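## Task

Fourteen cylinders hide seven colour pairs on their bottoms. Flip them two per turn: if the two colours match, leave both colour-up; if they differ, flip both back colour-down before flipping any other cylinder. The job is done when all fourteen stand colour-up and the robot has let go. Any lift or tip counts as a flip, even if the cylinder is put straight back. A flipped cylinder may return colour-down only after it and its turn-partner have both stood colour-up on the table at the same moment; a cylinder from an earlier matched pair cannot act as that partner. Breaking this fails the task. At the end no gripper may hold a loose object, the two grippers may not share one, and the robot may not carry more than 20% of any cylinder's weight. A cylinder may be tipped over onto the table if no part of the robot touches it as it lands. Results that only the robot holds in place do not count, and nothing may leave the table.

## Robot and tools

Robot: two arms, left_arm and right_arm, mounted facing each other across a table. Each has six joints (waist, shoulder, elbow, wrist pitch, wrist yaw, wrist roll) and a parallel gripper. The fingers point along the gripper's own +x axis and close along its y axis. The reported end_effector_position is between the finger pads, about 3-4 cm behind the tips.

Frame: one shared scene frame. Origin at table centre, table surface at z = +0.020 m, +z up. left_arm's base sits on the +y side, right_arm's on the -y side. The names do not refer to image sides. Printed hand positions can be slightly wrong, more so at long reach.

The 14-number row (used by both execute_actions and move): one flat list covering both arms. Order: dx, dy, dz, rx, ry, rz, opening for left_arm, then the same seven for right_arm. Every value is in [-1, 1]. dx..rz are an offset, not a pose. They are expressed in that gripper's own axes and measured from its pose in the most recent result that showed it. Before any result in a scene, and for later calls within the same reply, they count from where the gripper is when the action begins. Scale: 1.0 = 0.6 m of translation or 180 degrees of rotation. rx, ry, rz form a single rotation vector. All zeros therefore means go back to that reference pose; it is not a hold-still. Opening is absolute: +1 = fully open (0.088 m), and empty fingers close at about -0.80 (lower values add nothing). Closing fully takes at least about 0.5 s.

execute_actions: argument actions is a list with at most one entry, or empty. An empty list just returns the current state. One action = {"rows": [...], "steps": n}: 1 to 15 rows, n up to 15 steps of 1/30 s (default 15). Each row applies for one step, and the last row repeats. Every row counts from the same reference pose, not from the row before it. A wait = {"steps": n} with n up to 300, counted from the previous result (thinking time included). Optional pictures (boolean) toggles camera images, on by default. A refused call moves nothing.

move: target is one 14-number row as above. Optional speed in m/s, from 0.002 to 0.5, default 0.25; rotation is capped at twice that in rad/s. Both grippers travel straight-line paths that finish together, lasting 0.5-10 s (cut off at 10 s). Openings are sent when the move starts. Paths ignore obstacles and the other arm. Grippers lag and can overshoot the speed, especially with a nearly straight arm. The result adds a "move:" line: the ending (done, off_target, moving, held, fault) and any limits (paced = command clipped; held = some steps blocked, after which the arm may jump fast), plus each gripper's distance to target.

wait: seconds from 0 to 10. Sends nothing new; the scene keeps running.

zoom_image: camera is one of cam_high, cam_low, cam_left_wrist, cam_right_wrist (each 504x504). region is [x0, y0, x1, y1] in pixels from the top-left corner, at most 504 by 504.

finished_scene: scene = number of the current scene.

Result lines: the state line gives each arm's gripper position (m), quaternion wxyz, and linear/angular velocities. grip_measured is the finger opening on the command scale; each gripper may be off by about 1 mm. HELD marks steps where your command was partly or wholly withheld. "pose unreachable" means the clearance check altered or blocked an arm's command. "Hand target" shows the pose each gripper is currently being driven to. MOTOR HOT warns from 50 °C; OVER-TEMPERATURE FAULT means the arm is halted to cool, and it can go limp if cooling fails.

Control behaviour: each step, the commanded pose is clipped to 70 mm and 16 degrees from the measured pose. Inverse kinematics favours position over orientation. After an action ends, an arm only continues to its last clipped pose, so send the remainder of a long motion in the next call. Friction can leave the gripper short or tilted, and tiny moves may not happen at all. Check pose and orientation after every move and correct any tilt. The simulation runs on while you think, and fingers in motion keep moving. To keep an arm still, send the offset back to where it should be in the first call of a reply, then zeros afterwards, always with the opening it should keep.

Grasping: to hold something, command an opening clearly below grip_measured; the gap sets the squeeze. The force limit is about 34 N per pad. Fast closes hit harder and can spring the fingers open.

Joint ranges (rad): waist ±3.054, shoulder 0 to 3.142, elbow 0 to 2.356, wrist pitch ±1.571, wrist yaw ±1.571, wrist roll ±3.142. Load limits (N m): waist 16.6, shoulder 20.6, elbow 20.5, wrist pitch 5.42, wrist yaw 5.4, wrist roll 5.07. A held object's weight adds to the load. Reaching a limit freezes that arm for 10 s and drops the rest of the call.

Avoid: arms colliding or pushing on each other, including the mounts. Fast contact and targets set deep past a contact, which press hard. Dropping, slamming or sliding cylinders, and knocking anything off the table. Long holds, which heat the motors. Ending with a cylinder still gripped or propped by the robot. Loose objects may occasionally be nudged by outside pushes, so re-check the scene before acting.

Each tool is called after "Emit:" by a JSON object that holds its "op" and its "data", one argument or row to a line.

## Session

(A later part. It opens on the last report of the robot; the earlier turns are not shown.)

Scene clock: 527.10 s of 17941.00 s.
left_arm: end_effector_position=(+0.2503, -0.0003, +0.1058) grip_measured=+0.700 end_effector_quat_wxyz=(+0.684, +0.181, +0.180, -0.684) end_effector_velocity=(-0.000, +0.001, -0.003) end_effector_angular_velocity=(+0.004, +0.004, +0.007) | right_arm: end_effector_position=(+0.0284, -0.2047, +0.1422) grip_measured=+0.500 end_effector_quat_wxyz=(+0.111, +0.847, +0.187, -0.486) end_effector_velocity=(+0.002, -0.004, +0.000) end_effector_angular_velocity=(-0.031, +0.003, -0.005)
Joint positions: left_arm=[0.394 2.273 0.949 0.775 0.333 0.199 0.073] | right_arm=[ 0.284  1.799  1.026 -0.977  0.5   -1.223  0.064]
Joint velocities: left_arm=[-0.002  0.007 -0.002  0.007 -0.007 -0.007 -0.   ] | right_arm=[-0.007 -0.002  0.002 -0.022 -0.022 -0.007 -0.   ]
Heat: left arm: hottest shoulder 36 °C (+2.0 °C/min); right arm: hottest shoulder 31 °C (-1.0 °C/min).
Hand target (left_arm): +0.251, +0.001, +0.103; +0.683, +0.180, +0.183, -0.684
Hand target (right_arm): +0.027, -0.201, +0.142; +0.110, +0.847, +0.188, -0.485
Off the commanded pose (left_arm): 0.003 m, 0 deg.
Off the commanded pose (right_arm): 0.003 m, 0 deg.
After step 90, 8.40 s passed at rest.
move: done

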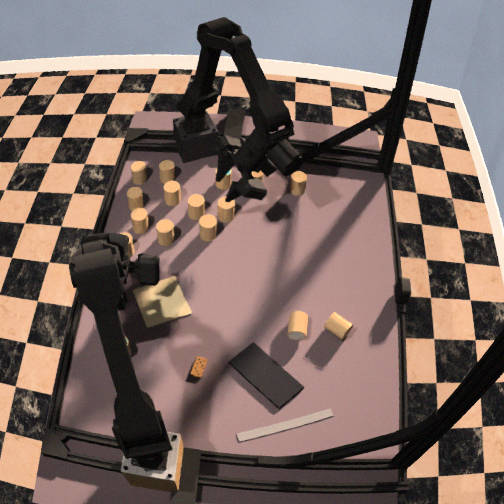

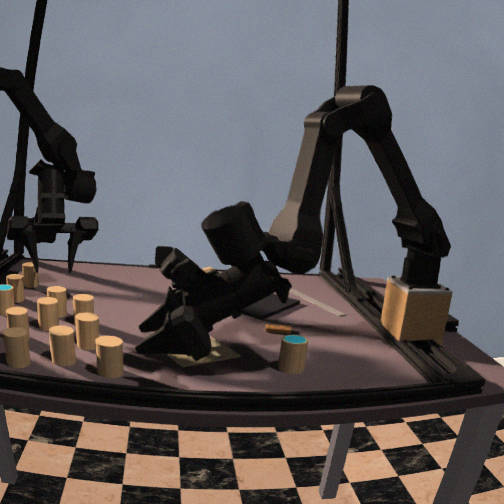

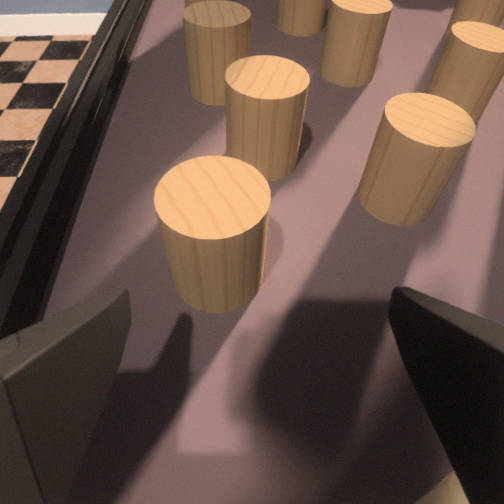

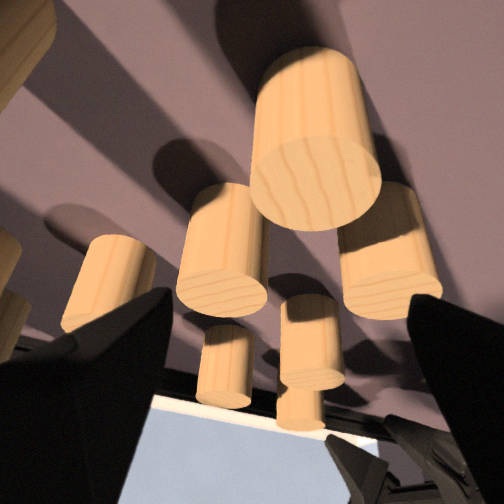

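Emit:
{"op": "move", "data": {
  "target": [0.116,0.025,-0.005,0,0,0,0.7,0.118,-0.009,0.048,0,0,0,0.5],
  "speed": 0.1
}}

Scene clock: 539.17 s of 17941.00 s.
left_arm: end_effector_position=(+0.2657, -0.0568, +0.0701) grip_measured=+0.700 end_effector_quat_wxyz=(+0.683, +0.181, +0.180, -0.684) end_effector_velocity=(-0.001, -0.005, +0.007) end_effector_angular_velocity=(-0.022, +0.002, -0.005) | right_arm: end_effector_position=(+0.0334, -0.1935, +0.0702) grip_measured=+0.500 end_effector_quat_wxyz=(+0.105, +0.844, +0.190, -0.490) end_effector_velocity=(+0.001, -0.001, +0.001) end_effector_angular_velocity=(-0.004, -0.012, +0.010)
Joint positions: left_arm=[0.378 2.507 1.256 0.705 0.32  0.19  0.073] | right_arm=[ 0.244  1.98   0.921 -0.652  0.503 -1.269  0.064]
Joint velocities: left_arm=[-0.002 -0.002  0.012  0.007  0.007 -0.007 -0.   ] | right_arm=[ 0.002 -0.002 -0.002 -0.007  0.007 -0.007 -0.   ]
Heat: left arm: hottest shoulder 36 °C (+3.0 °C/min); right arm: hottest shoulder 31 °C (-1.0 °C/min).
Hand target (left_arm): +0.265, -0.059, +0.068; +0.684, +0.181, +0.180, -0.684
Hand target (right_arm): +0.037, -0.196, +0.067; +0.111, +0.847, +0.187, -0.485
Off the commanded pose (left_arm): 0.003 m, 0 deg.
Off the commanded pose (right_arm): 0.005 m, 1 deg.
After step 90, 7.87 s passed at rest.
move: done

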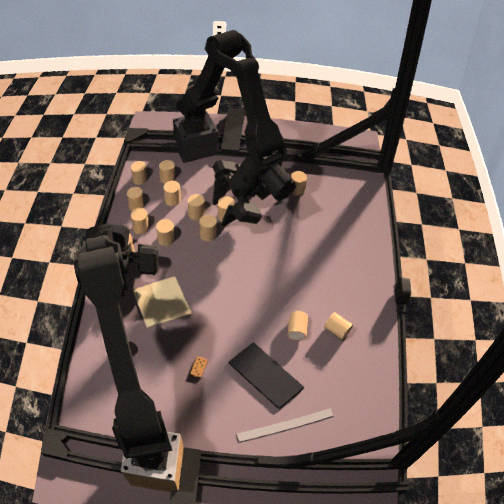

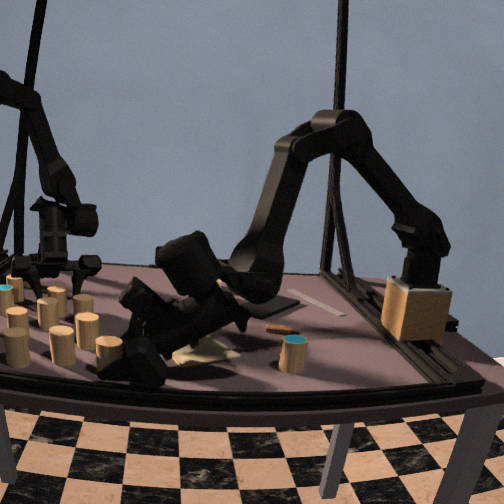

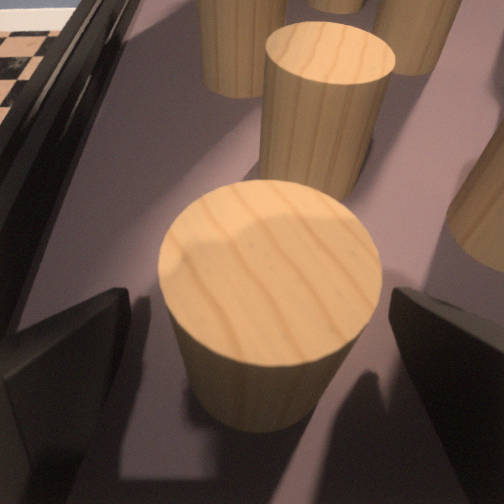

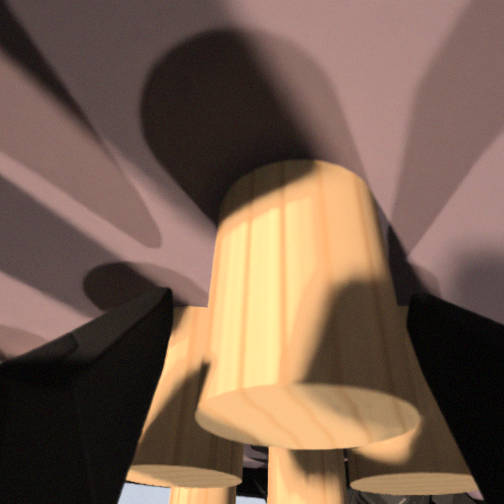

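Emit:
{"op": "execute_actions", "data": {
  "actions": [
    {"rows":[[0,0,0,0,0,0,-0.3,0.008,0,0.012,0,0,0,0.5]],"steps":13}
  ],
  "pictures": false
}}

Emit:
{"op": "move", "data": {
  "target": [-0.31,-0.41,-0.063,0,0.5,0,-0.3,0,0,0,0,0,0,0.5],
  "speed": 0.35
}}

Scene clock: 547.30 s of 17941.00 s.
left_arm: end_effector_position=(+0.2656, -0.0569, +0.0699) grip_measured=+0.012 end_effector_quat_wxyz=(+0.683, +0.181, +0.180, -0.684) end_effector_velocity=(-0.002, -0.001, +0.002) end_effector_angular_velocity=(-0.008, +0.007, -0.005) | right_arm: end_effector_position=(+0.0302, -0.1938, +0.0653) grip_measured=+0.500 end_effector_quat_wxyz=(+0.102, +0.844, +0.192, -0.491) end_effector_velocity=(+0.002, -0.003, -0.001) end_effector_angular_velocity=(-0.017, -0.004, +0.003)
Joint positions: left_arm=[0.378 2.508 1.257 0.705 0.319 0.19  0.04 ] | right_arm=[ 0.254  1.997  0.92  -0.633  0.503 -1.258  0.064]
Joint velocities: left_arm=[-0.002 -0.002 -0.002  0.007  0.007 -0.007 -0.   ] | right_arm=[-0.002 -0.002 -0.007 -0.007 -0.007 -0.007  0.   ]
Heat: left arm: hottest shoulder 37 °C (+4.1 °C/min); right arm: hottest shoulder 30 °C (-2.0 °C/min).
Hand target (left_arm): +0.266, -0.057, +0.070; +0.683, +0.181, +0.180, -0.684
Hand target (right_arm): +0.030, -0.195, +0.062; +0.106, +0.844, +0.190, -0.490
Off the commanded pose (left_arm): 0.000 m, 0 deg.
Off the commanded pose (right_arm): 0.003 m, 0 deg.
Steps of this call (steps 1 to 90: nothing new was sent; then 4.70 s passed at rest; steps 91 to 103: all 13 steps of this action). Readings (end_effector_position):
91: left_arm (+0.2656, -0.0569, +0.0699) | right_arm (+0.0331, -0.1933, +0.0694)
92: left_arm (+0.2656, -0.0569, +0.0699) | right_arm (+0.0321, -0.1929, +0.0686)
94: left_arm (+0.2656, -0.0569, +0.0699) | right_arm (+0.0309, -0.1934, +0.0668)
98: left_arm (+0.2656, -0.0569, +0.0699) | right_arm (+0.0302, -0.1939, +0.0655)
103: the state above

Scene clock: 550.23 s of 17941.00 s.
left_arm: end_effector_position=(+0.0186, +0.1251, +0.1291) grip_measured=+0.012 end_effector_quat_wxyz=(+0.355, +0.611, +0.610, -0.357) end_effector_velocity=(-0.002, +0.002, +0.006) end_effector_angular_velocity=(+0.018, -0.001, +0.007) | right_arm: end_effector_position=(+0.0300, -0.1938, +0.0653) grip_measured=+0.500 end_effector_quat_wxyz=(+0.102, +0.844, +0.192, -0.491) end_effector_velocity=(+0.001, -0.002, -0.000) end_effector_angular_velocity=(-0.020, -0.004, +0.016)
Joint positions: left_arm=[-0.212  2.456  1.874 -1.493  0.108 -0.189  0.04 ] | right_arm=[ 0.255  1.997  0.92  -0.633  0.503 -1.257  0.064]
Joint velocities: left_arm=[-0.002  0.002  0.022 -0.037  0.007 -0.007  0.   ] | right_arm=[-0.002 -0.002 -0.002 -0.007 -0.007 -0.022 -0.   ]
Heat: left arm: hottest shoulder 38 °C (+5.1 °C/min); right arm: hottest shoulder 31 °C (-1.0 °C/min).
Hand target (left_arm): +0.018, +0.124, +0.129; +0.355, +0.610, +0.612, -0.357
Hand target (right_arm): +0.030, -0.194, +0.065; +0.102, +0.844, +0.192, -0.491
Off the commanded pose (left_arm): 0.002 m, 0 deg.
Off the commanded pose (right_arm): 0.000 m, 0 deg.
move: done

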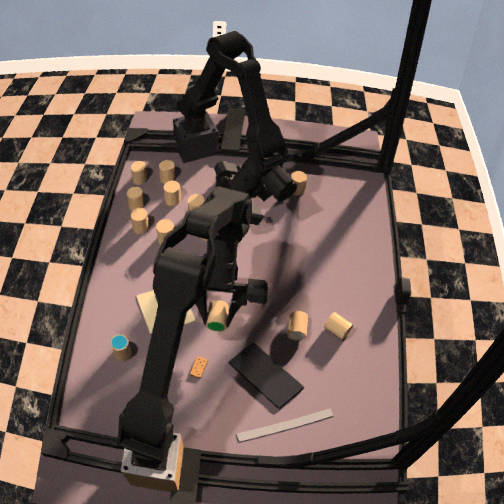

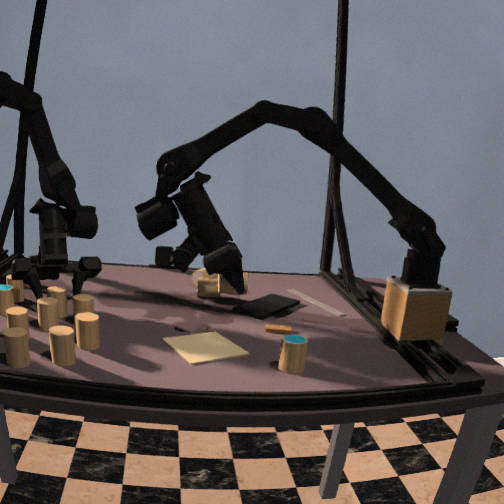

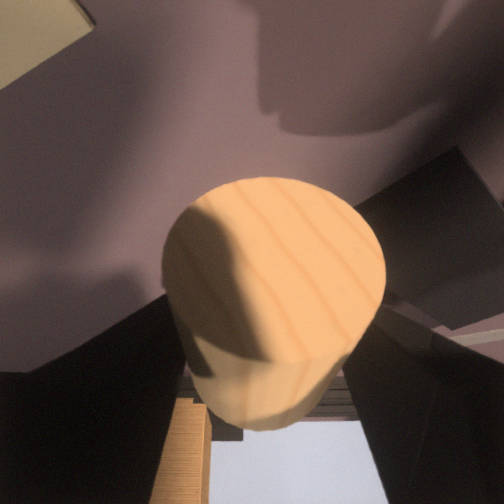

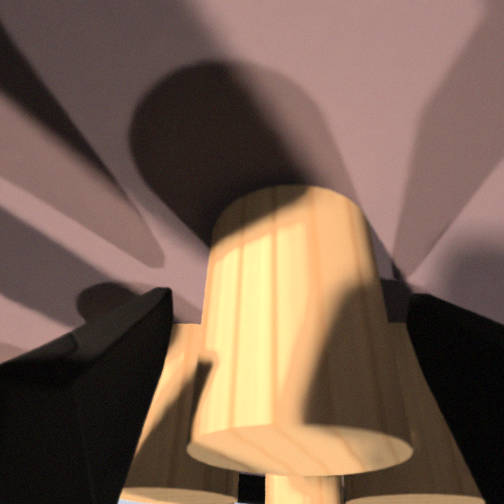

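Emit:
{"op": "execute_actions", "data": {
  "actions": [
    {"rows":[[0,0,0,0,0,0,-0.3,0,0,0,0,0,0,-0.3]],"steps":12}
  ],
  "pictures": false
}}

Emit:
{"op": "move", "data": {
  "target": [0.047,0,0.065,0,0,0,-0.3,-0.185,-0.112,0.152,0.151,-0.489,-0.035,-0.3],
  "speed": 0.35
}}

Scene clock: 565.77 s of 17941.00 s.
left_arm: end_effector_position=(+0.0185, +0.1249, +0.1287) grip_measured=+0.011 end_effector_quat_wxyz=(+0.355, +0.611, +0.611, -0.357) end_effector_velocity=(+0.000, +0.000, +0.002) end_effector_angular_velocity=(+0.001, -0.010, +0.000) | right_arm: end_effector_position=(+0.0304, -0.1939, +0.0654) grip_measured=-0.013 end_effector_quat_wxyz=(+0.102, +0.844, +0.192, -0.490) end_effector_velocity=(-0.002, -0.002, -0.003) end_effector_angular_velocity=(-0.016, +0.016, +0.001)
Joint positions: left_arm=[-0.212  2.459  1.877 -1.494  0.109 -0.19   0.04 ] | right_arm=[ 0.255  1.997  0.92  -0.634  0.505 -1.257  0.038]
Joint velocities: left_arm=[-0.002 -0.002  0.002 -0.007 -0.007 -0.007  0.   ] | right_arm=[-0.002  0.002 -0.002  0.007 -0.022 -0.007 -0.   ]
Heat: left arm: hottest shoulder 39 °C (+5.0 °C/min); right arm: hottest shoulder 31 °C (-1.0 °C/min).
Hand target (left_arm): +0.019, +0.125, +0.129; +0.355, +0.611, +0.610, -0.357
Hand target (right_arm): +0.030, -0.194, +0.065; +0.102, +0.844, +0.192, -0.491
Off the commanded pose (left_arm): 0.000 m, 0 deg.
Off the commanded pose (right_arm): 0.000 m, 0 deg.
Steps of this call (steps 1 to 454: nothing new was sent; steps 455 to 466: all 12 steps of this action). Readings (end_effector_position):
455: left_arm (+0.0185, +0.1250, +0.1288) | right_arm (+0.0301, -0.1938, +0.0652)
456: left_arm (+0.0185, +0.1250, +0.1288) | right_arm (+0.0301, -0.1938, +0.0652)
458: left_arm (+0.0185, +0.1250, +0.1288) | right_arm (+0.0302, -0.1940, +0.0653)
462: left_arm (+0.0185, +0.1249, +0.1287) | right_arm (+0.0304, -0.1939, +0.0654)
466: the state above

Scene clock: 568.83 s of 17941.00 s.
left_arm: end_effector_position=(+0.0174, +0.1076, +0.0859) grip_measured=+0.011 end_effector_quat_wxyz=(+0.354, +0.612, +0.612, -0.355) end_effector_velocity=(+0.003, +0.001, +0.001) end_effector_angular_velocity=(+0.003, -0.024, -0.007) | right_arm: end_effector_position=(-0.1199, -0.1878, +0.1219) grip_measured=-0.013 end_effector_quat_wxyz=(+0.001, -0.260, -0.007, +0.965) end_effector_velocity=(-0.001, +0.002, +0.003) end_effector_angular_velocity=(+0.010, +0.016, -0.001)
Joint positions: left_arm=[-0.205  2.607  1.978 -1.452  0.107 -0.184  0.04 ] | right_arm=[ 0.046  1.915  0.7    0.341 -0.856 -0.75   0.038]
Joint velocities: left_arm=[-0.002 -0.002 -0.002 -0.007 -0.022 -0.007 -0.   ] | right_arm=[-0.002 -0.002 -0.002  0.022 -0.007  0.007 -0.   ]
Heat: left arm: hottest shoulder 39 °C (+5.0 °C/min); right arm: hottest shoulder 31 °C (-1.0 °C/min).
Hand target (left_arm): +0.018, +0.105, +0.085; +0.355, +0.611, +0.611, -0.357
Hand target (right_arm): -0.119, -0.192, +0.117; -0.004, -0.262, +0.001, +0.965
Off the commanded pose (left_arm): 0.003 m, 0 deg.
Off the commanded pose (right_arm): 0.006 m, 1 deg.
move: done

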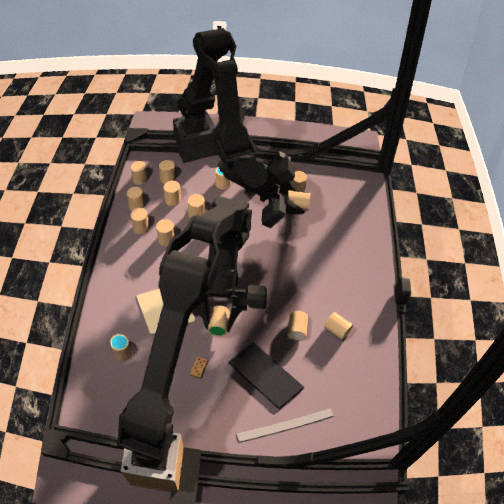

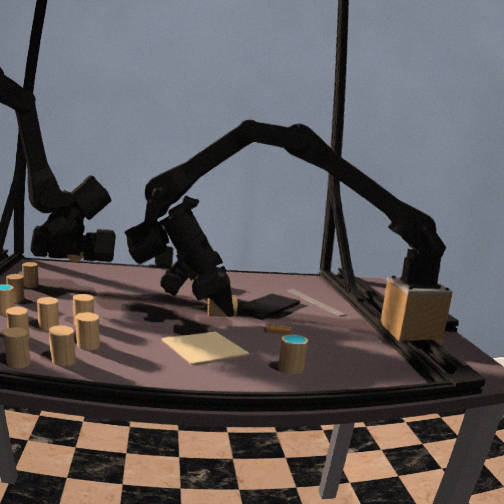

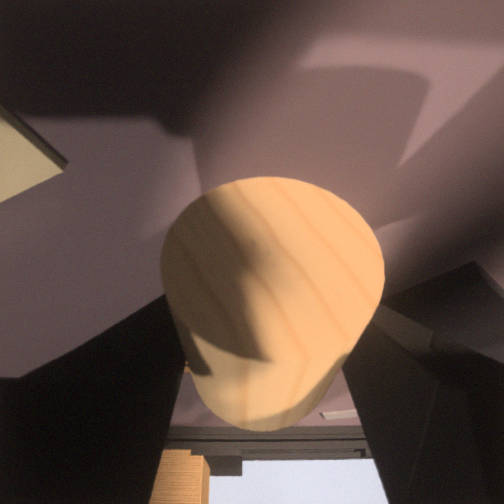

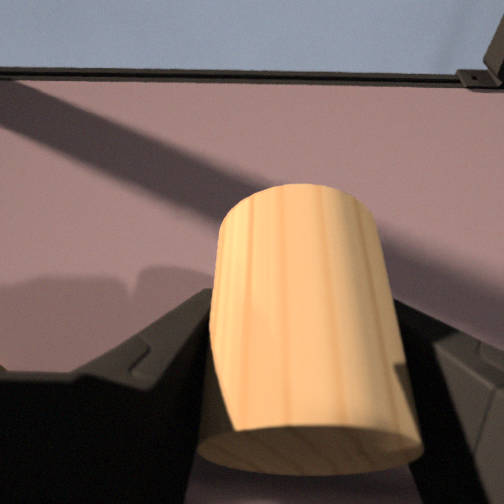

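Emit:
{"op": "move", "data": {
  "target": [0,0,0,0,0,0,-0.3,0.046,0,-0.079,0.006,0,0,-0.3],
  "speed": 0.15
}}

Emit:
{"op": "move", "data": {
  "target": [0.03,0,0.018,0,0,0,-0.3,0.018,0,-0.032,0.004,0,0,-0.3],
  "speed": 0.04
}}

Scene clock: 573.77 s of 17941.00 s.
left_arm: end_effector_position=(+0.0174, +0.1075, +0.0858) grip_measured=+0.011 end_effector_quat_wxyz=(+0.354, +0.612, +0.612, -0.355) end_effector_velocity=(-0.002, +0.001, +0.002) end_effector_angular_velocity=(+0.001, -0.018, +0.008) | right_arm: end_effector_position=(-0.1207, -0.1858, +0.0705) grip_measured=-0.011 end_effector_quat_wxyz=(+0.003, -0.259, -0.003, +0.966) end_effector_velocity=(+0.000, +0.000, +0.002) end_effector_angular_velocity=(-0.003, +0.008, -0.001)
Joint positions: left_arm=[-0.205  2.608  1.978 -1.452  0.107 -0.184  0.04 ] | right_arm=[ 0.045  2.135  0.692  0.574 -0.856 -0.737  0.038]
Joint velocities: left_arm=[-0.007 -0.002  0.002 -0.007 -0.007 -0.022 -0.   ] | right_arm=[-0.002 -0.002 -0.002  0.007 -0.007  0.007 -0.   ]
Heat: left arm: hottest shoulder 39 °C (+4.0 °C/min); right arm: hottest shoulder 31 °C (-1.0 °C/min).
Hand target (left_arm): +0.017, +0.108, +0.086; +0.354, +0.612, +0.612, -0.355
Hand target (right_arm): -0.119, -0.187, +0.067; +0.003, -0.260, +0.002, +0.965
Off the commanded pose (left_arm): 0.000 m, 0 deg.
Off the commanded pose (right_arm): 0.004 m, 1 deg.
move: done

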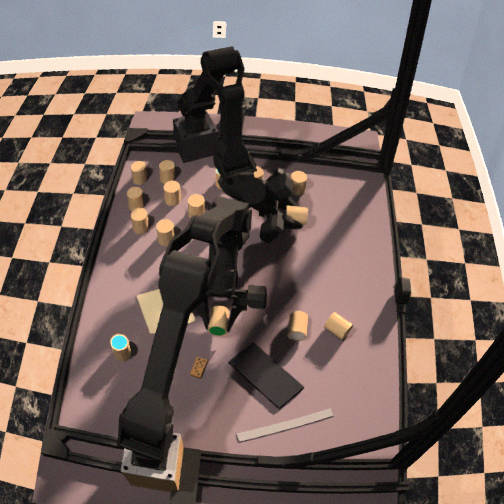

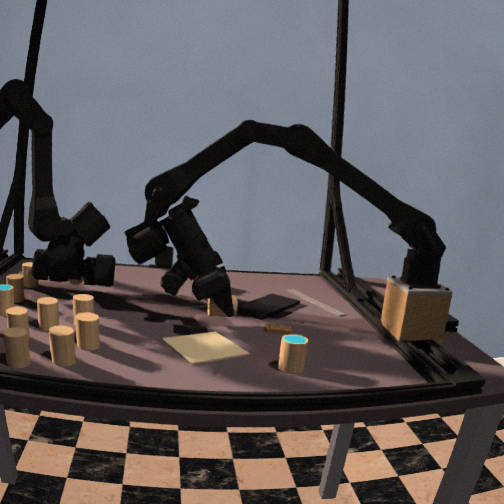

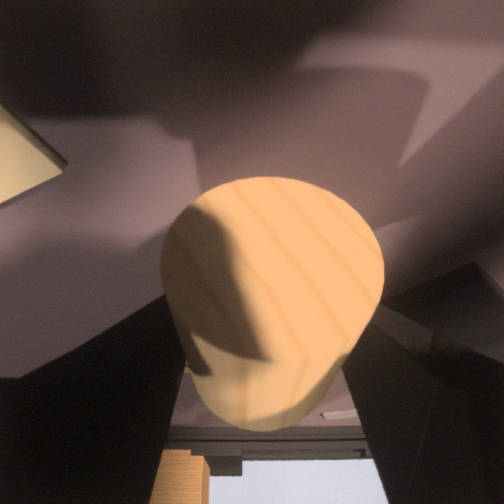

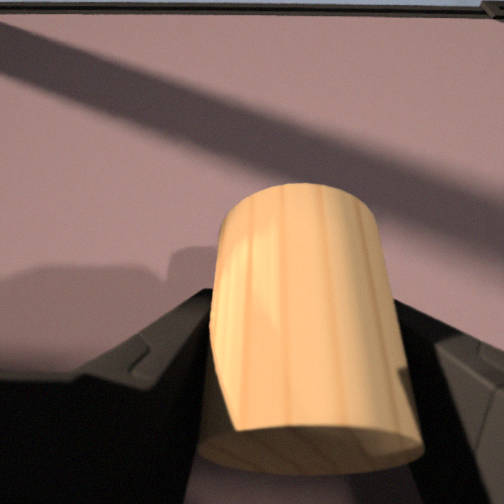

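Scene clock: 574.57 s of 17941.00 s.
left_arm: end_effector_position=(+0.0168, +0.1047, +0.0702) grip_measured=+0.011 end_effector_quat_wxyz=(+0.356, +0.610, +0.610, -0.359) end_effector_velocity=(+0.001, +0.002, +0.001) end_effector_angular_velocity=(+0.006, -0.011, +0.000) | right_arm: end_effector_position=(-0.1201, -0.1870, +0.0529) grip_measured=-0.012 end_effector_quat_wxyz=(+0.003, -0.256, +0.000, +0.967) end_effector_velocity=(+0.003, -0.001, -0.003) end_effector_angular_velocity=(-0.011, -0.003, +0.001)
Joint positions: left_arm=[-0.205  2.638  1.977 -1.409  0.107 -0.184  0.04 ] | right_arm=[ 0.043  2.215  0.693  0.658 -0.863 -0.729  0.038]
Joint velocities: left_arm=[-0.002 -0.002 -0.002 -0.007 -0.007 -0.007  0.   ] | right_arm=[-0.007  0.007 -0.002 -0.007 -0.007 -0.007 -0.   ]
Heat: left arm: hottest shoulder 39 °C (+4.0 °C/min); right arm: hottest shoulder 31 °C (+0.0 °C/min).
Hand target (left_arm): +0.017, +0.107, +0.065; +0.354, +0.612, +0.612, -0.355
Hand target (right_arm): -0.120, -0.186, +0.049; +0.005, -0.259, +0.003, +0.966
Off the commanded pose (left_arm): 0.006 m, 1 deg.
Off the commanded pose (right_arm): 0.005 m, 1 deg.
move: done

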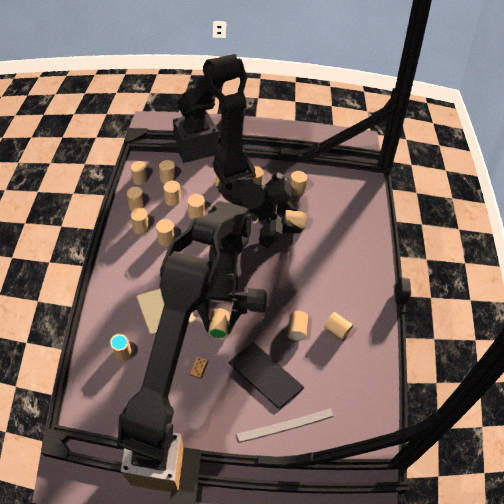

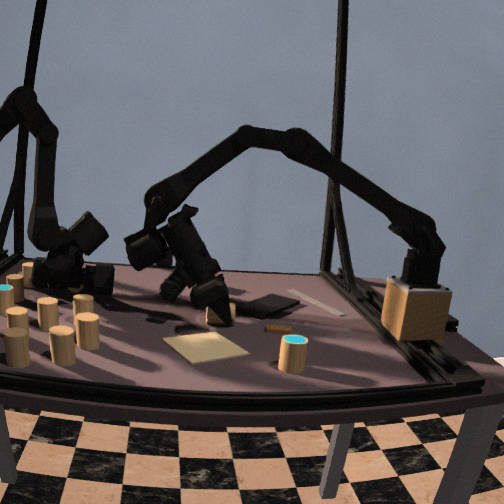

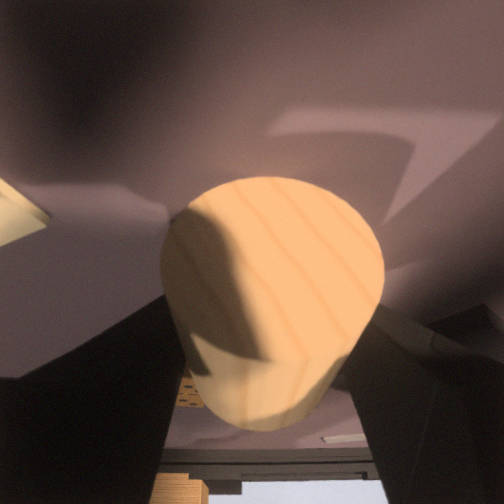

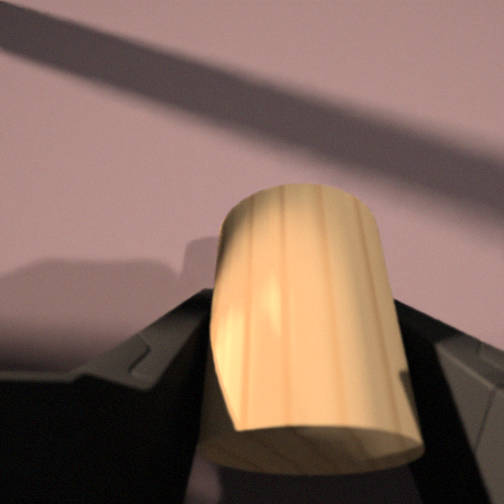

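Emit:
{"op": "move", "data": {
  "target": [0.048,0,-0.02,0,-0.492,0,0.6,0.018,0,0.049,0,0.503,0,0.6],
  "speed": 0.35
}}

Scene clock: 581.73 s of 17941.00 s.
left_arm: end_effector_position=(+0.0160, +0.1270, +0.0528) grip_measured=+0.600 end_effector_quat_wxyz=(+0.680, +0.181, +0.190, -0.685) end_effector_velocity=(-0.001, +0.003, -0.002) end_effector_angular_velocity=(+0.009, -0.015, -0.005) | right_arm: end_effector_position=(-0.1445, -0.1880, +0.0757) grip_measured=+0.600 end_effector_quat_wxyz=(+0.005, -0.864, +0.006, +0.503) end_effector_velocity=(+0.005, -0.003, +0.003) end_effector_angular_velocity=(-0.027, -0.022, +0.001)
Joint positions: left_arm=[-0.411  2.402  0.438  1.394 -0.35  -0.233  0.068] | right_arm=[ 0.504  2.576  1.999 -1.432  0.282 -0.529  0.068]
Joint velocities: left_arm=[-0.007  0.002 -0.002 -0.007 -0.007  0.007 -0.   ] | right_arm=[-0.002  0.002  0.007 -0.037 -0.007 -0.007 -0.   ]
Heat: left arm: hottest shoulder 39 °C (+3.0 °C/min); right arm: hottest shoulder 31 °C (+0.0 °C/min).
Hand target (left_arm): +0.016, +0.129, +0.051; +0.680, +0.185, +0.190, -0.684
Hand target (right_arm): -0.145, -0.188, +0.072; -0.005, +0.866, -0.006, -0.499
Off the commanded pose (left_arm): 0.003 m, 1 deg.
Off the commanded pose (right_arm): 0.003 m, 1 deg.
move: done

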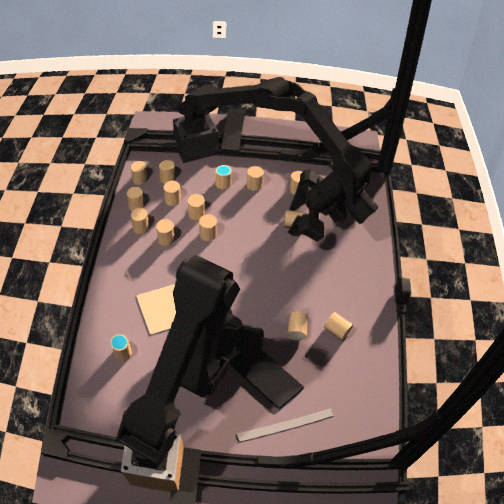

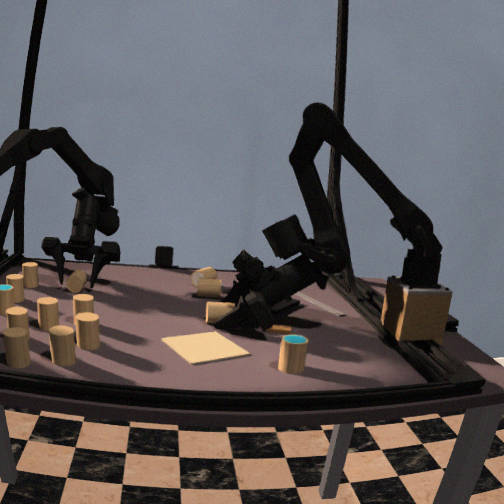

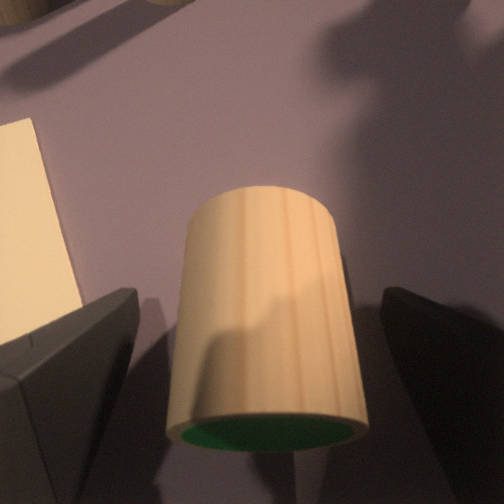

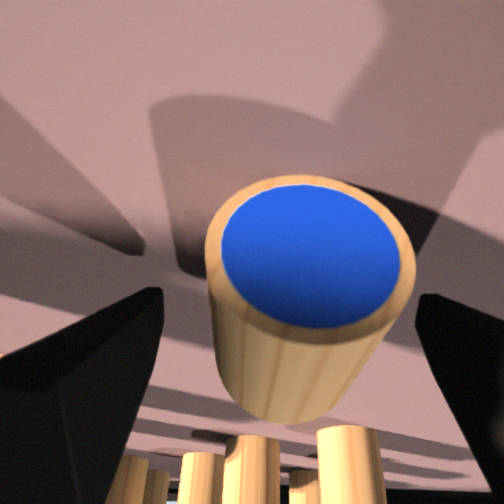

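Emit:
{"op": "execute_actions", "data": {
  "actions": [
    {"rows":[[0,0,0,0,0,0,-0.3,0,0,0,0,0,0,-0.3]],"steps":12}
  ],
  "pictures": false
}}

Emit:
{"op": "move", "data": {
  "target": [-0.079,0,0.093,0,0.497,0,-0.3,-0.038,0,-0.068,0,-0.5,0,-0.3],
  "speed": 0.35
}}

Emit:
{"op": "move", "data": {
  "target": [0.058,0,0.033,0,0,0,-0.3,0.039,0,-0.068,0.008,0,0,-0.3],
  "speed": 0.15
}}

Emit:
{"op": "move", "data": {
  "target": [0.03,0,0.018,0,0.003,0,-0.3,0.018,0,-0.032,0.003,0,0,-0.3],
  "speed": 0.04
}}

Scene clock: 591.93 s of 17941.00 s.
left_arm: end_effector_position=(+0.0159, +0.1271, +0.0527) grip_measured=+0.009 end_effector_quat_wxyz=(+0.680, +0.181, +0.190, -0.685) end_effector_velocity=(+0.003, +0.000, +0.001) end_effector_angular_velocity=(-0.003, -0.006, +0.020) | right_arm: end_effector_position=(-0.1444, -0.1881, +0.0753) grip_measured=-0.001 end_effector_quat_wxyz=(+0.005, -0.864, +0.007, +0.503) end_effector_velocity=(+0.002, -0.001, +0.001) end_effector_angular_velocity=(-0.021, -0.002, +0.014)
Joint positions: left_arm=[-0.411  2.403  0.438  1.395 -0.35  -0.233  0.039] | right_arm=[ 0.504  2.577  2.    -1.433  0.282 -0.529  0.039]
Joint velocities: left_arm=[-0.002 -0.007 -0.002 -0.007 -0.022 -0.007 -0.   ] | right_arm=[-0.002 -0.002 -0.002 -0.007 -0.007 -0.022 -0.   ]
Heat: left arm: hottest shoulder 38 °C (+2.0 °C/min); right arm: hottest shoulder 33 °C (+2.0 °C/min).
Hand target (left_arm): +0.016, +0.127, +0.053; +0.680, +0.181, +0.190, -0.685
Hand target (right_arm): -0.145, -0.188, +0.076; -0.006, +0.864, -0.007, -0.503
Off the commanded pose (left_arm): 0.000 m, 0 deg.
Off the commanded pose (right_arm): 0.000 m, 0 deg.
Steps of this call (steps 1 to 90: nothing new was sent; then 6.80 s passed at rest; steps 91 to 102: all 12 steps of this action). Readings (end_effector_position):
91: left_arm (+0.0159, +0.1270, +0.0527) | right_arm (-0.1444, -0.1881, +0.0753)
92: left_arm (+0.0159, +0.1270, +0.0527) | right_arm (-0.1444, -0.1881, +0.0753)
94: left_arm (+0.0159, +0.1270, +0.0527) | right_arm (-0.1444, -0.1881, +0.0753)
98: left_arm (+0.0159, +0.1271, +0.0527) | right_arm (-0.1444, -0.1881, +0.0753)
102: the state above

Scene clock: 594.90 s of 17941.00 s.
left_arm: end_effector_position=(+0.0173, +0.1412, +0.1255) grip_measured=+0.009 end_effector_quat_wxyz=(+0.353, +0.611, +0.612, -0.357) end_effector_velocity=(+0.003, +0.001, +0.006) end_effector_angular_velocity=(+0.012, -0.026, -0.007) | right_arm: end_effector_position=(-0.1216, -0.1855, +0.1212) grip_measured=-0.001 end_effector_quat_wxyz=(+0.005, -0.256, -0.008, +0.967) end_effector_velocity=(-0.001, +0.003, +0.003) end_effector_angular_velocity=(+0.019, +0.020, -0.001)
Joint positions: left_arm=[-0.222  2.403  1.759 -1.433  0.118 -0.196  0.039] | right_arm=[ 0.047  1.926  0.698  0.375 -0.854 -0.732  0.039]
Joint velocities: left_arm=[-0.002 -0.002  0.017 -0.037 -0.022 -0.007  0.   ] | right_arm=[-0.002  0.002 -0.002  0.037 -0.007  0.007  0.   ]
Heat: left arm: hottest shoulder 38 °C (+2.0 °C/min); right arm: hottest shoulder 34 °C (+3.0 °C/min).
Hand target (left_arm): +0.017, +0.140, +0.125; +0.351, +0.610, +0.614, -0.358
Hand target (right_arm): -0.120, -0.188, +0.117; +0.003, -0.257, +0.000, +0.966
Off the commanded pose (left_arm): 0.002 m, 0 deg.
Off the commanded pose (right_arm): 0.007 m, 1 deg.
move: done

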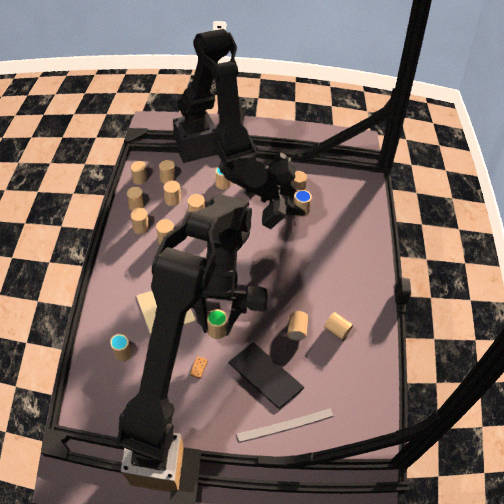

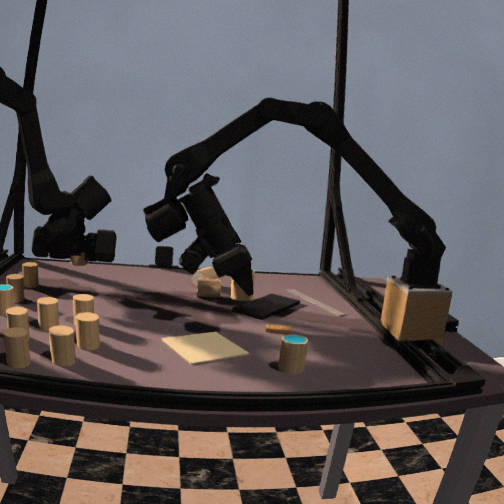

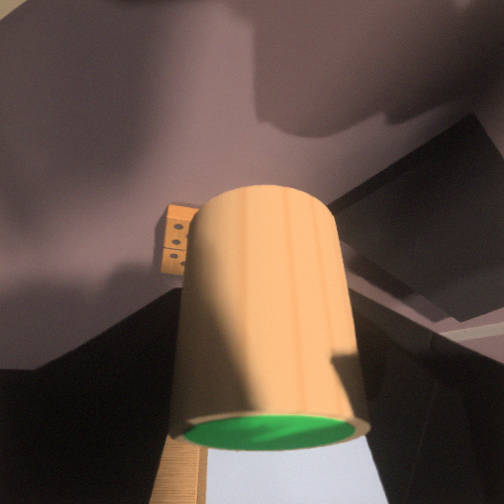

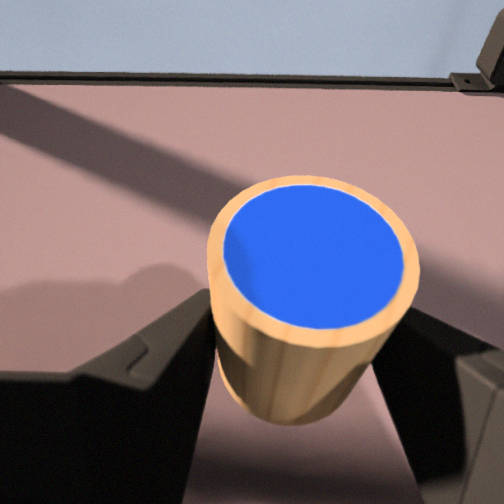

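Scene clock: 595.70 s of 17941.00 s.
left_arm: end_effector_position=(+0.0169, +0.1396, +0.0874) grip_measured=+0.009 end_effector_quat_wxyz=(+0.354, +0.609, +0.611, -0.360) end_effector_velocity=(+0.002, -0.000, +0.002) end_effector_angular_velocity=(+0.001, -0.010, +0.005) | right_arm: end_effector_position=(-0.1229, -0.1833, +0.0779) grip_measured=-0.001 end_effector_quat_wxyz=(+0.009, -0.254, -0.001, +0.967) end_effector_velocity=(+0.001, -0.001, +0.000) end_effector_angular_velocity=(-0.003, +0.001, +0.006)
Joint positions: left_arm=[-0.222  2.472  1.724 -1.322  0.118 -0.196  0.039] | right_arm=[ 0.047  2.113  0.694  0.574 -0.854 -0.712  0.039]
Joint velocities: left_arm=[ 0.002 -0.002  0.002 -0.007 -0.007 -0.007  0.   ] | right_arm=[-0.002 -0.002 -0.002 -0.007 -0.007 -0.007 -0.   ]
Heat: left arm: hottest shoulder 38 °C (+2.0 °C/min); right arm: hottest shoulder 34 °C (+3.0 °C/min).
Hand target (left_arm): +0.017, +0.141, +0.085; +0.353, +0.611, +0.612, -0.357
Hand target (right_arm): -0.121, -0.185, +0.074; +0.008, -0.256, +0.005, +0.967
Off the commanded pose (left_arm): 0.003 m, 0 deg.
Off the commanded pose (right_arm): 0.004 m, 1 deg.
move: done

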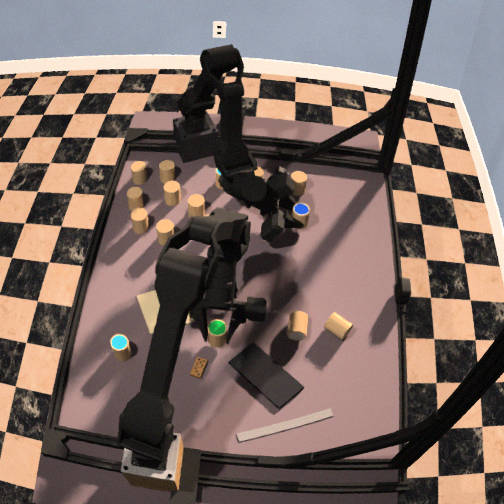

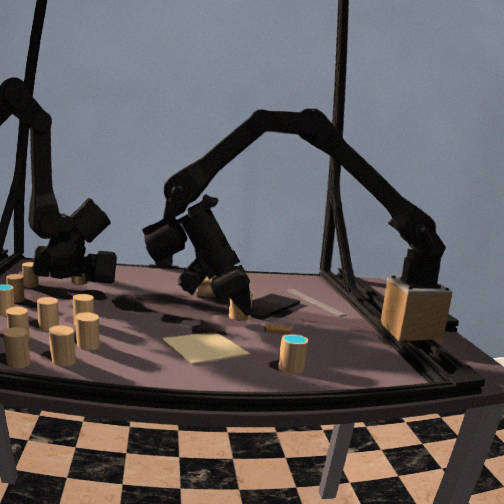

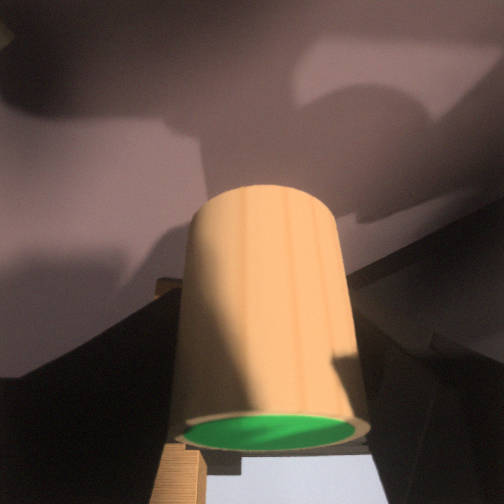

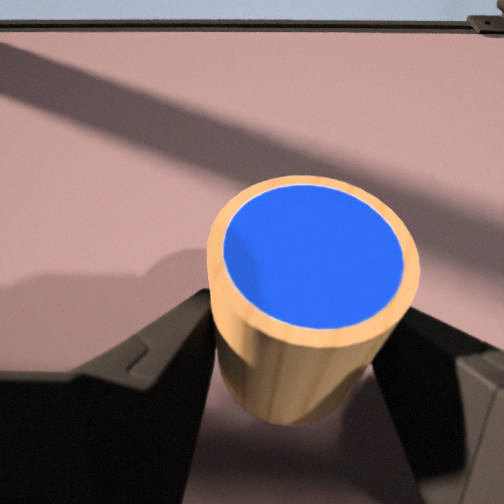

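Scene clock: 596.50 s of 17941.00 s.
left_arm: end_effector_position=(+0.0169, +0.1398, +0.0720) grip_measured=+0.009 end_effector_quat_wxyz=(+0.352, +0.611, +0.613, -0.357) end_effector_velocity=(-0.000, -0.002, +0.000) end_effector_angular_velocity=(-0.013, -0.007, +0.000) | right_arm: end_effector_position=(-0.1232, -0.1835, +0.0616) grip_measured=-0.001 end_effector_quat_wxyz=(+0.009, -0.251, -0.002, +0.968) end_effector_velocity=(-0.002, -0.003, +0.001) end_effector_angular_velocity=(+0.009, +0.020, +0.021)
Joint positions: left_arm=[-0.221  2.51   1.724 -1.292  0.119 -0.196  0.039] | right_arm=[ 0.047  2.19   0.694  0.661 -0.858 -0.706  0.039]
Joint velocities: left_arm=[-0.002 -0.002  0.002  0.007 -0.007 -0.007  0.   ] | right_arm=[ 0.002  0.007 -0.002  0.022 -0.022 -0.007 -0.   ]
Heat: left arm: hottest shoulder 38 °C (+2.0 °C/min); right arm: hottest shoulder 33 °C (+2.0 °C/min).
Hand target (left_arm): +0.017, +0.139, +0.066; +0.351, +0.611, +0.613, -0.357
Hand target (right_arm): -0.123, -0.183, +0.056; +0.010, -0.254, +0.004, +0.967
Off the commanded pose (left_arm): 0.006 m, 0 deg.
Off the commanded pose (right_arm): 0.006 m, 1 deg.
move: done

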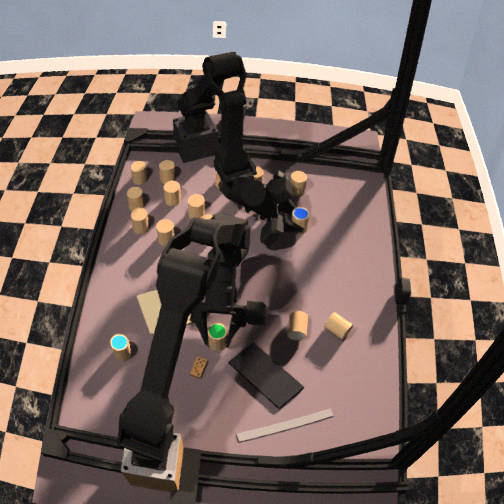

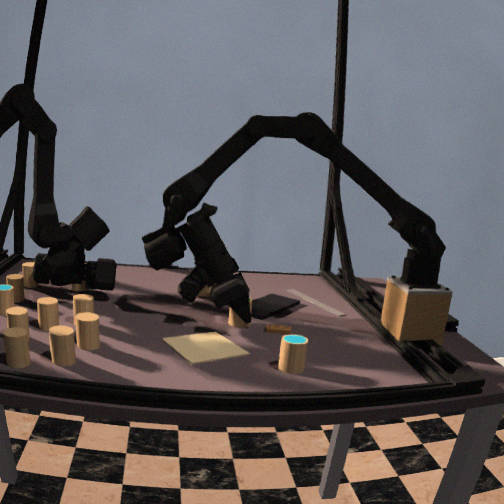

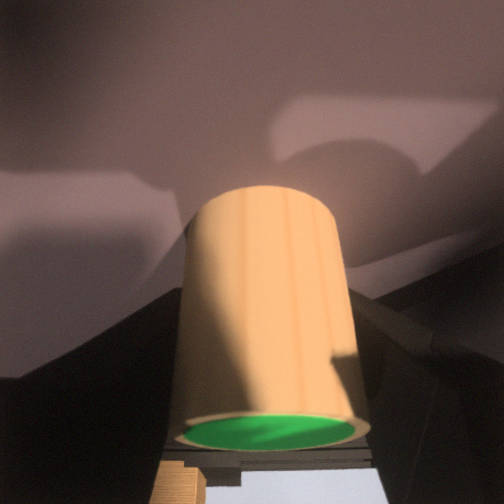

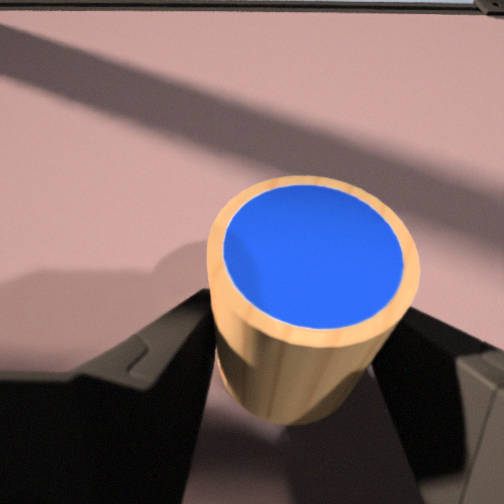

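Emit:
{"op": "execute_actions", "data": {
  "actions": [
    {"rows":[[0,0,0,0,0,0,0.4,0,0,0,0,0.004,0,0.4]],"steps":15}
  ]
}}

Scene clock: 599.27 s of 17941.00 s.
left_arm: end_effector_position=(+0.0167, +0.1394, +0.0717) grip_measured=+0.397 end_effector_quat_wxyz=(+0.353, +0.610, +0.613, -0.358) end_effector_velocity=(-0.001, +0.005, +0.003) end_effector_angular_velocity=(+0.023, -0.002, +0.007) | right_arm: end_effector_position=(-0.1217, -0.1851, +0.0582) grip_measured=+0.397 end_effector_quat_wxyz=(+0.008, -0.258, +0.004, +0.966) end_effector_velocity=(+0.003, -0.005, -0.002) end_effector_angular_velocity=(-0.007, -0.008, +0.013)
Joint positions: left_arm=[-0.221  2.51   1.724 -1.29   0.12  -0.196  0.058] | right_arm=[ 0.048  2.192  0.695  0.638 -0.851 -0.711  0.058]
Joint velocities: left_arm=[-0.002 -0.002 -0.002 -0.022  0.007 -0.007  0.002] | right_arm=[-0.002 -0.002 -0.007 -0.022 -0.007 -0.022  0.001]
Heat: left arm: hottest shoulder 38 °C (+2.0 °C/min); right arm: hottest shoulder 33 °C (+2.0 °C/min).
Hand target (left_arm): +0.017, +0.140, +0.072; +0.352, +0.611, +0.613, -0.357
Hand target (right_arm): -0.123, -0.184, +0.061; +0.009, -0.257, -0.002, +0.966
Off the commanded pose (left_arm): 0.001 m, 0 deg.
Off the commanded pose (right_arm): 0.004 m, 1 deg.
Steps of this call (steps 1 to 68: nothing new was sent; steps 69 to 83: all 15 steps of this action). Readings (end_effector_position):
69: left_arm (+0.0168, +0.1398, +0.0719) | right_arm (-0.1232, -0.1835, +0.0613)
70: left_arm (+0.0168, +0.1398, +0.0719) | right_arm (-0.1230, -0.1839, +0.0608)
72: left_arm (+0.0167, +0.1394, +0.0717) | right_arm (-0.1221, -0.1844, +0.0592)
76: left_arm (+0.0167, +0.1394, +0.0717) | right_arm (-0.1219, -0.1849, +0.0586)
83: the state above

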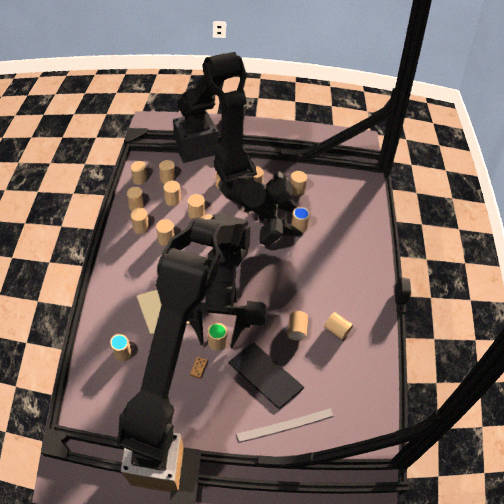

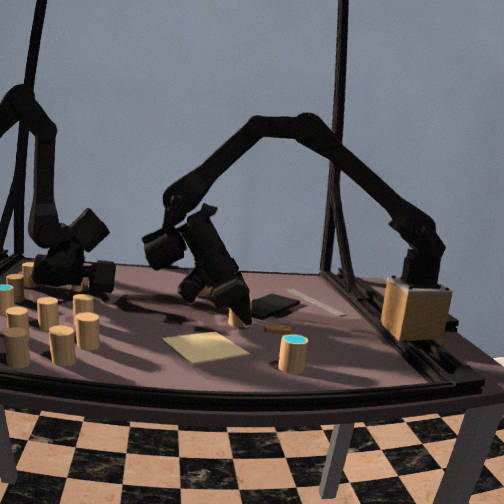

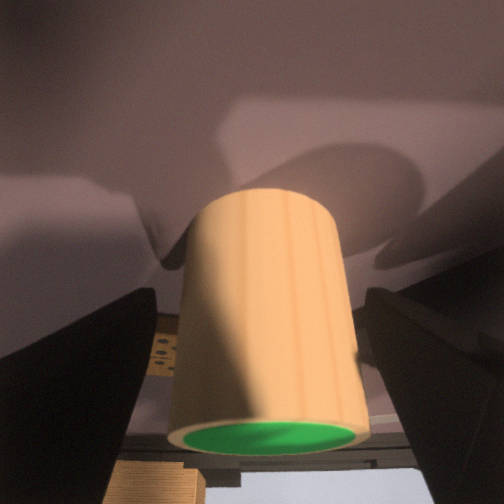

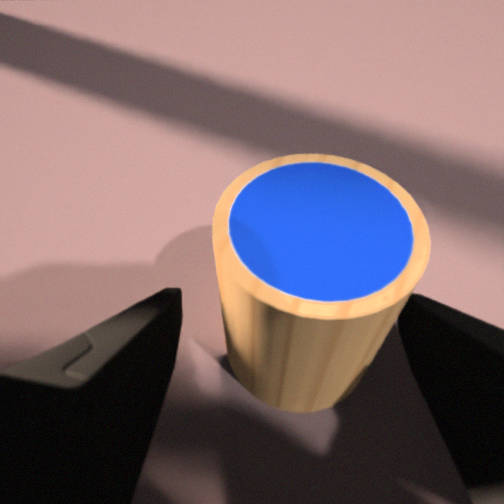

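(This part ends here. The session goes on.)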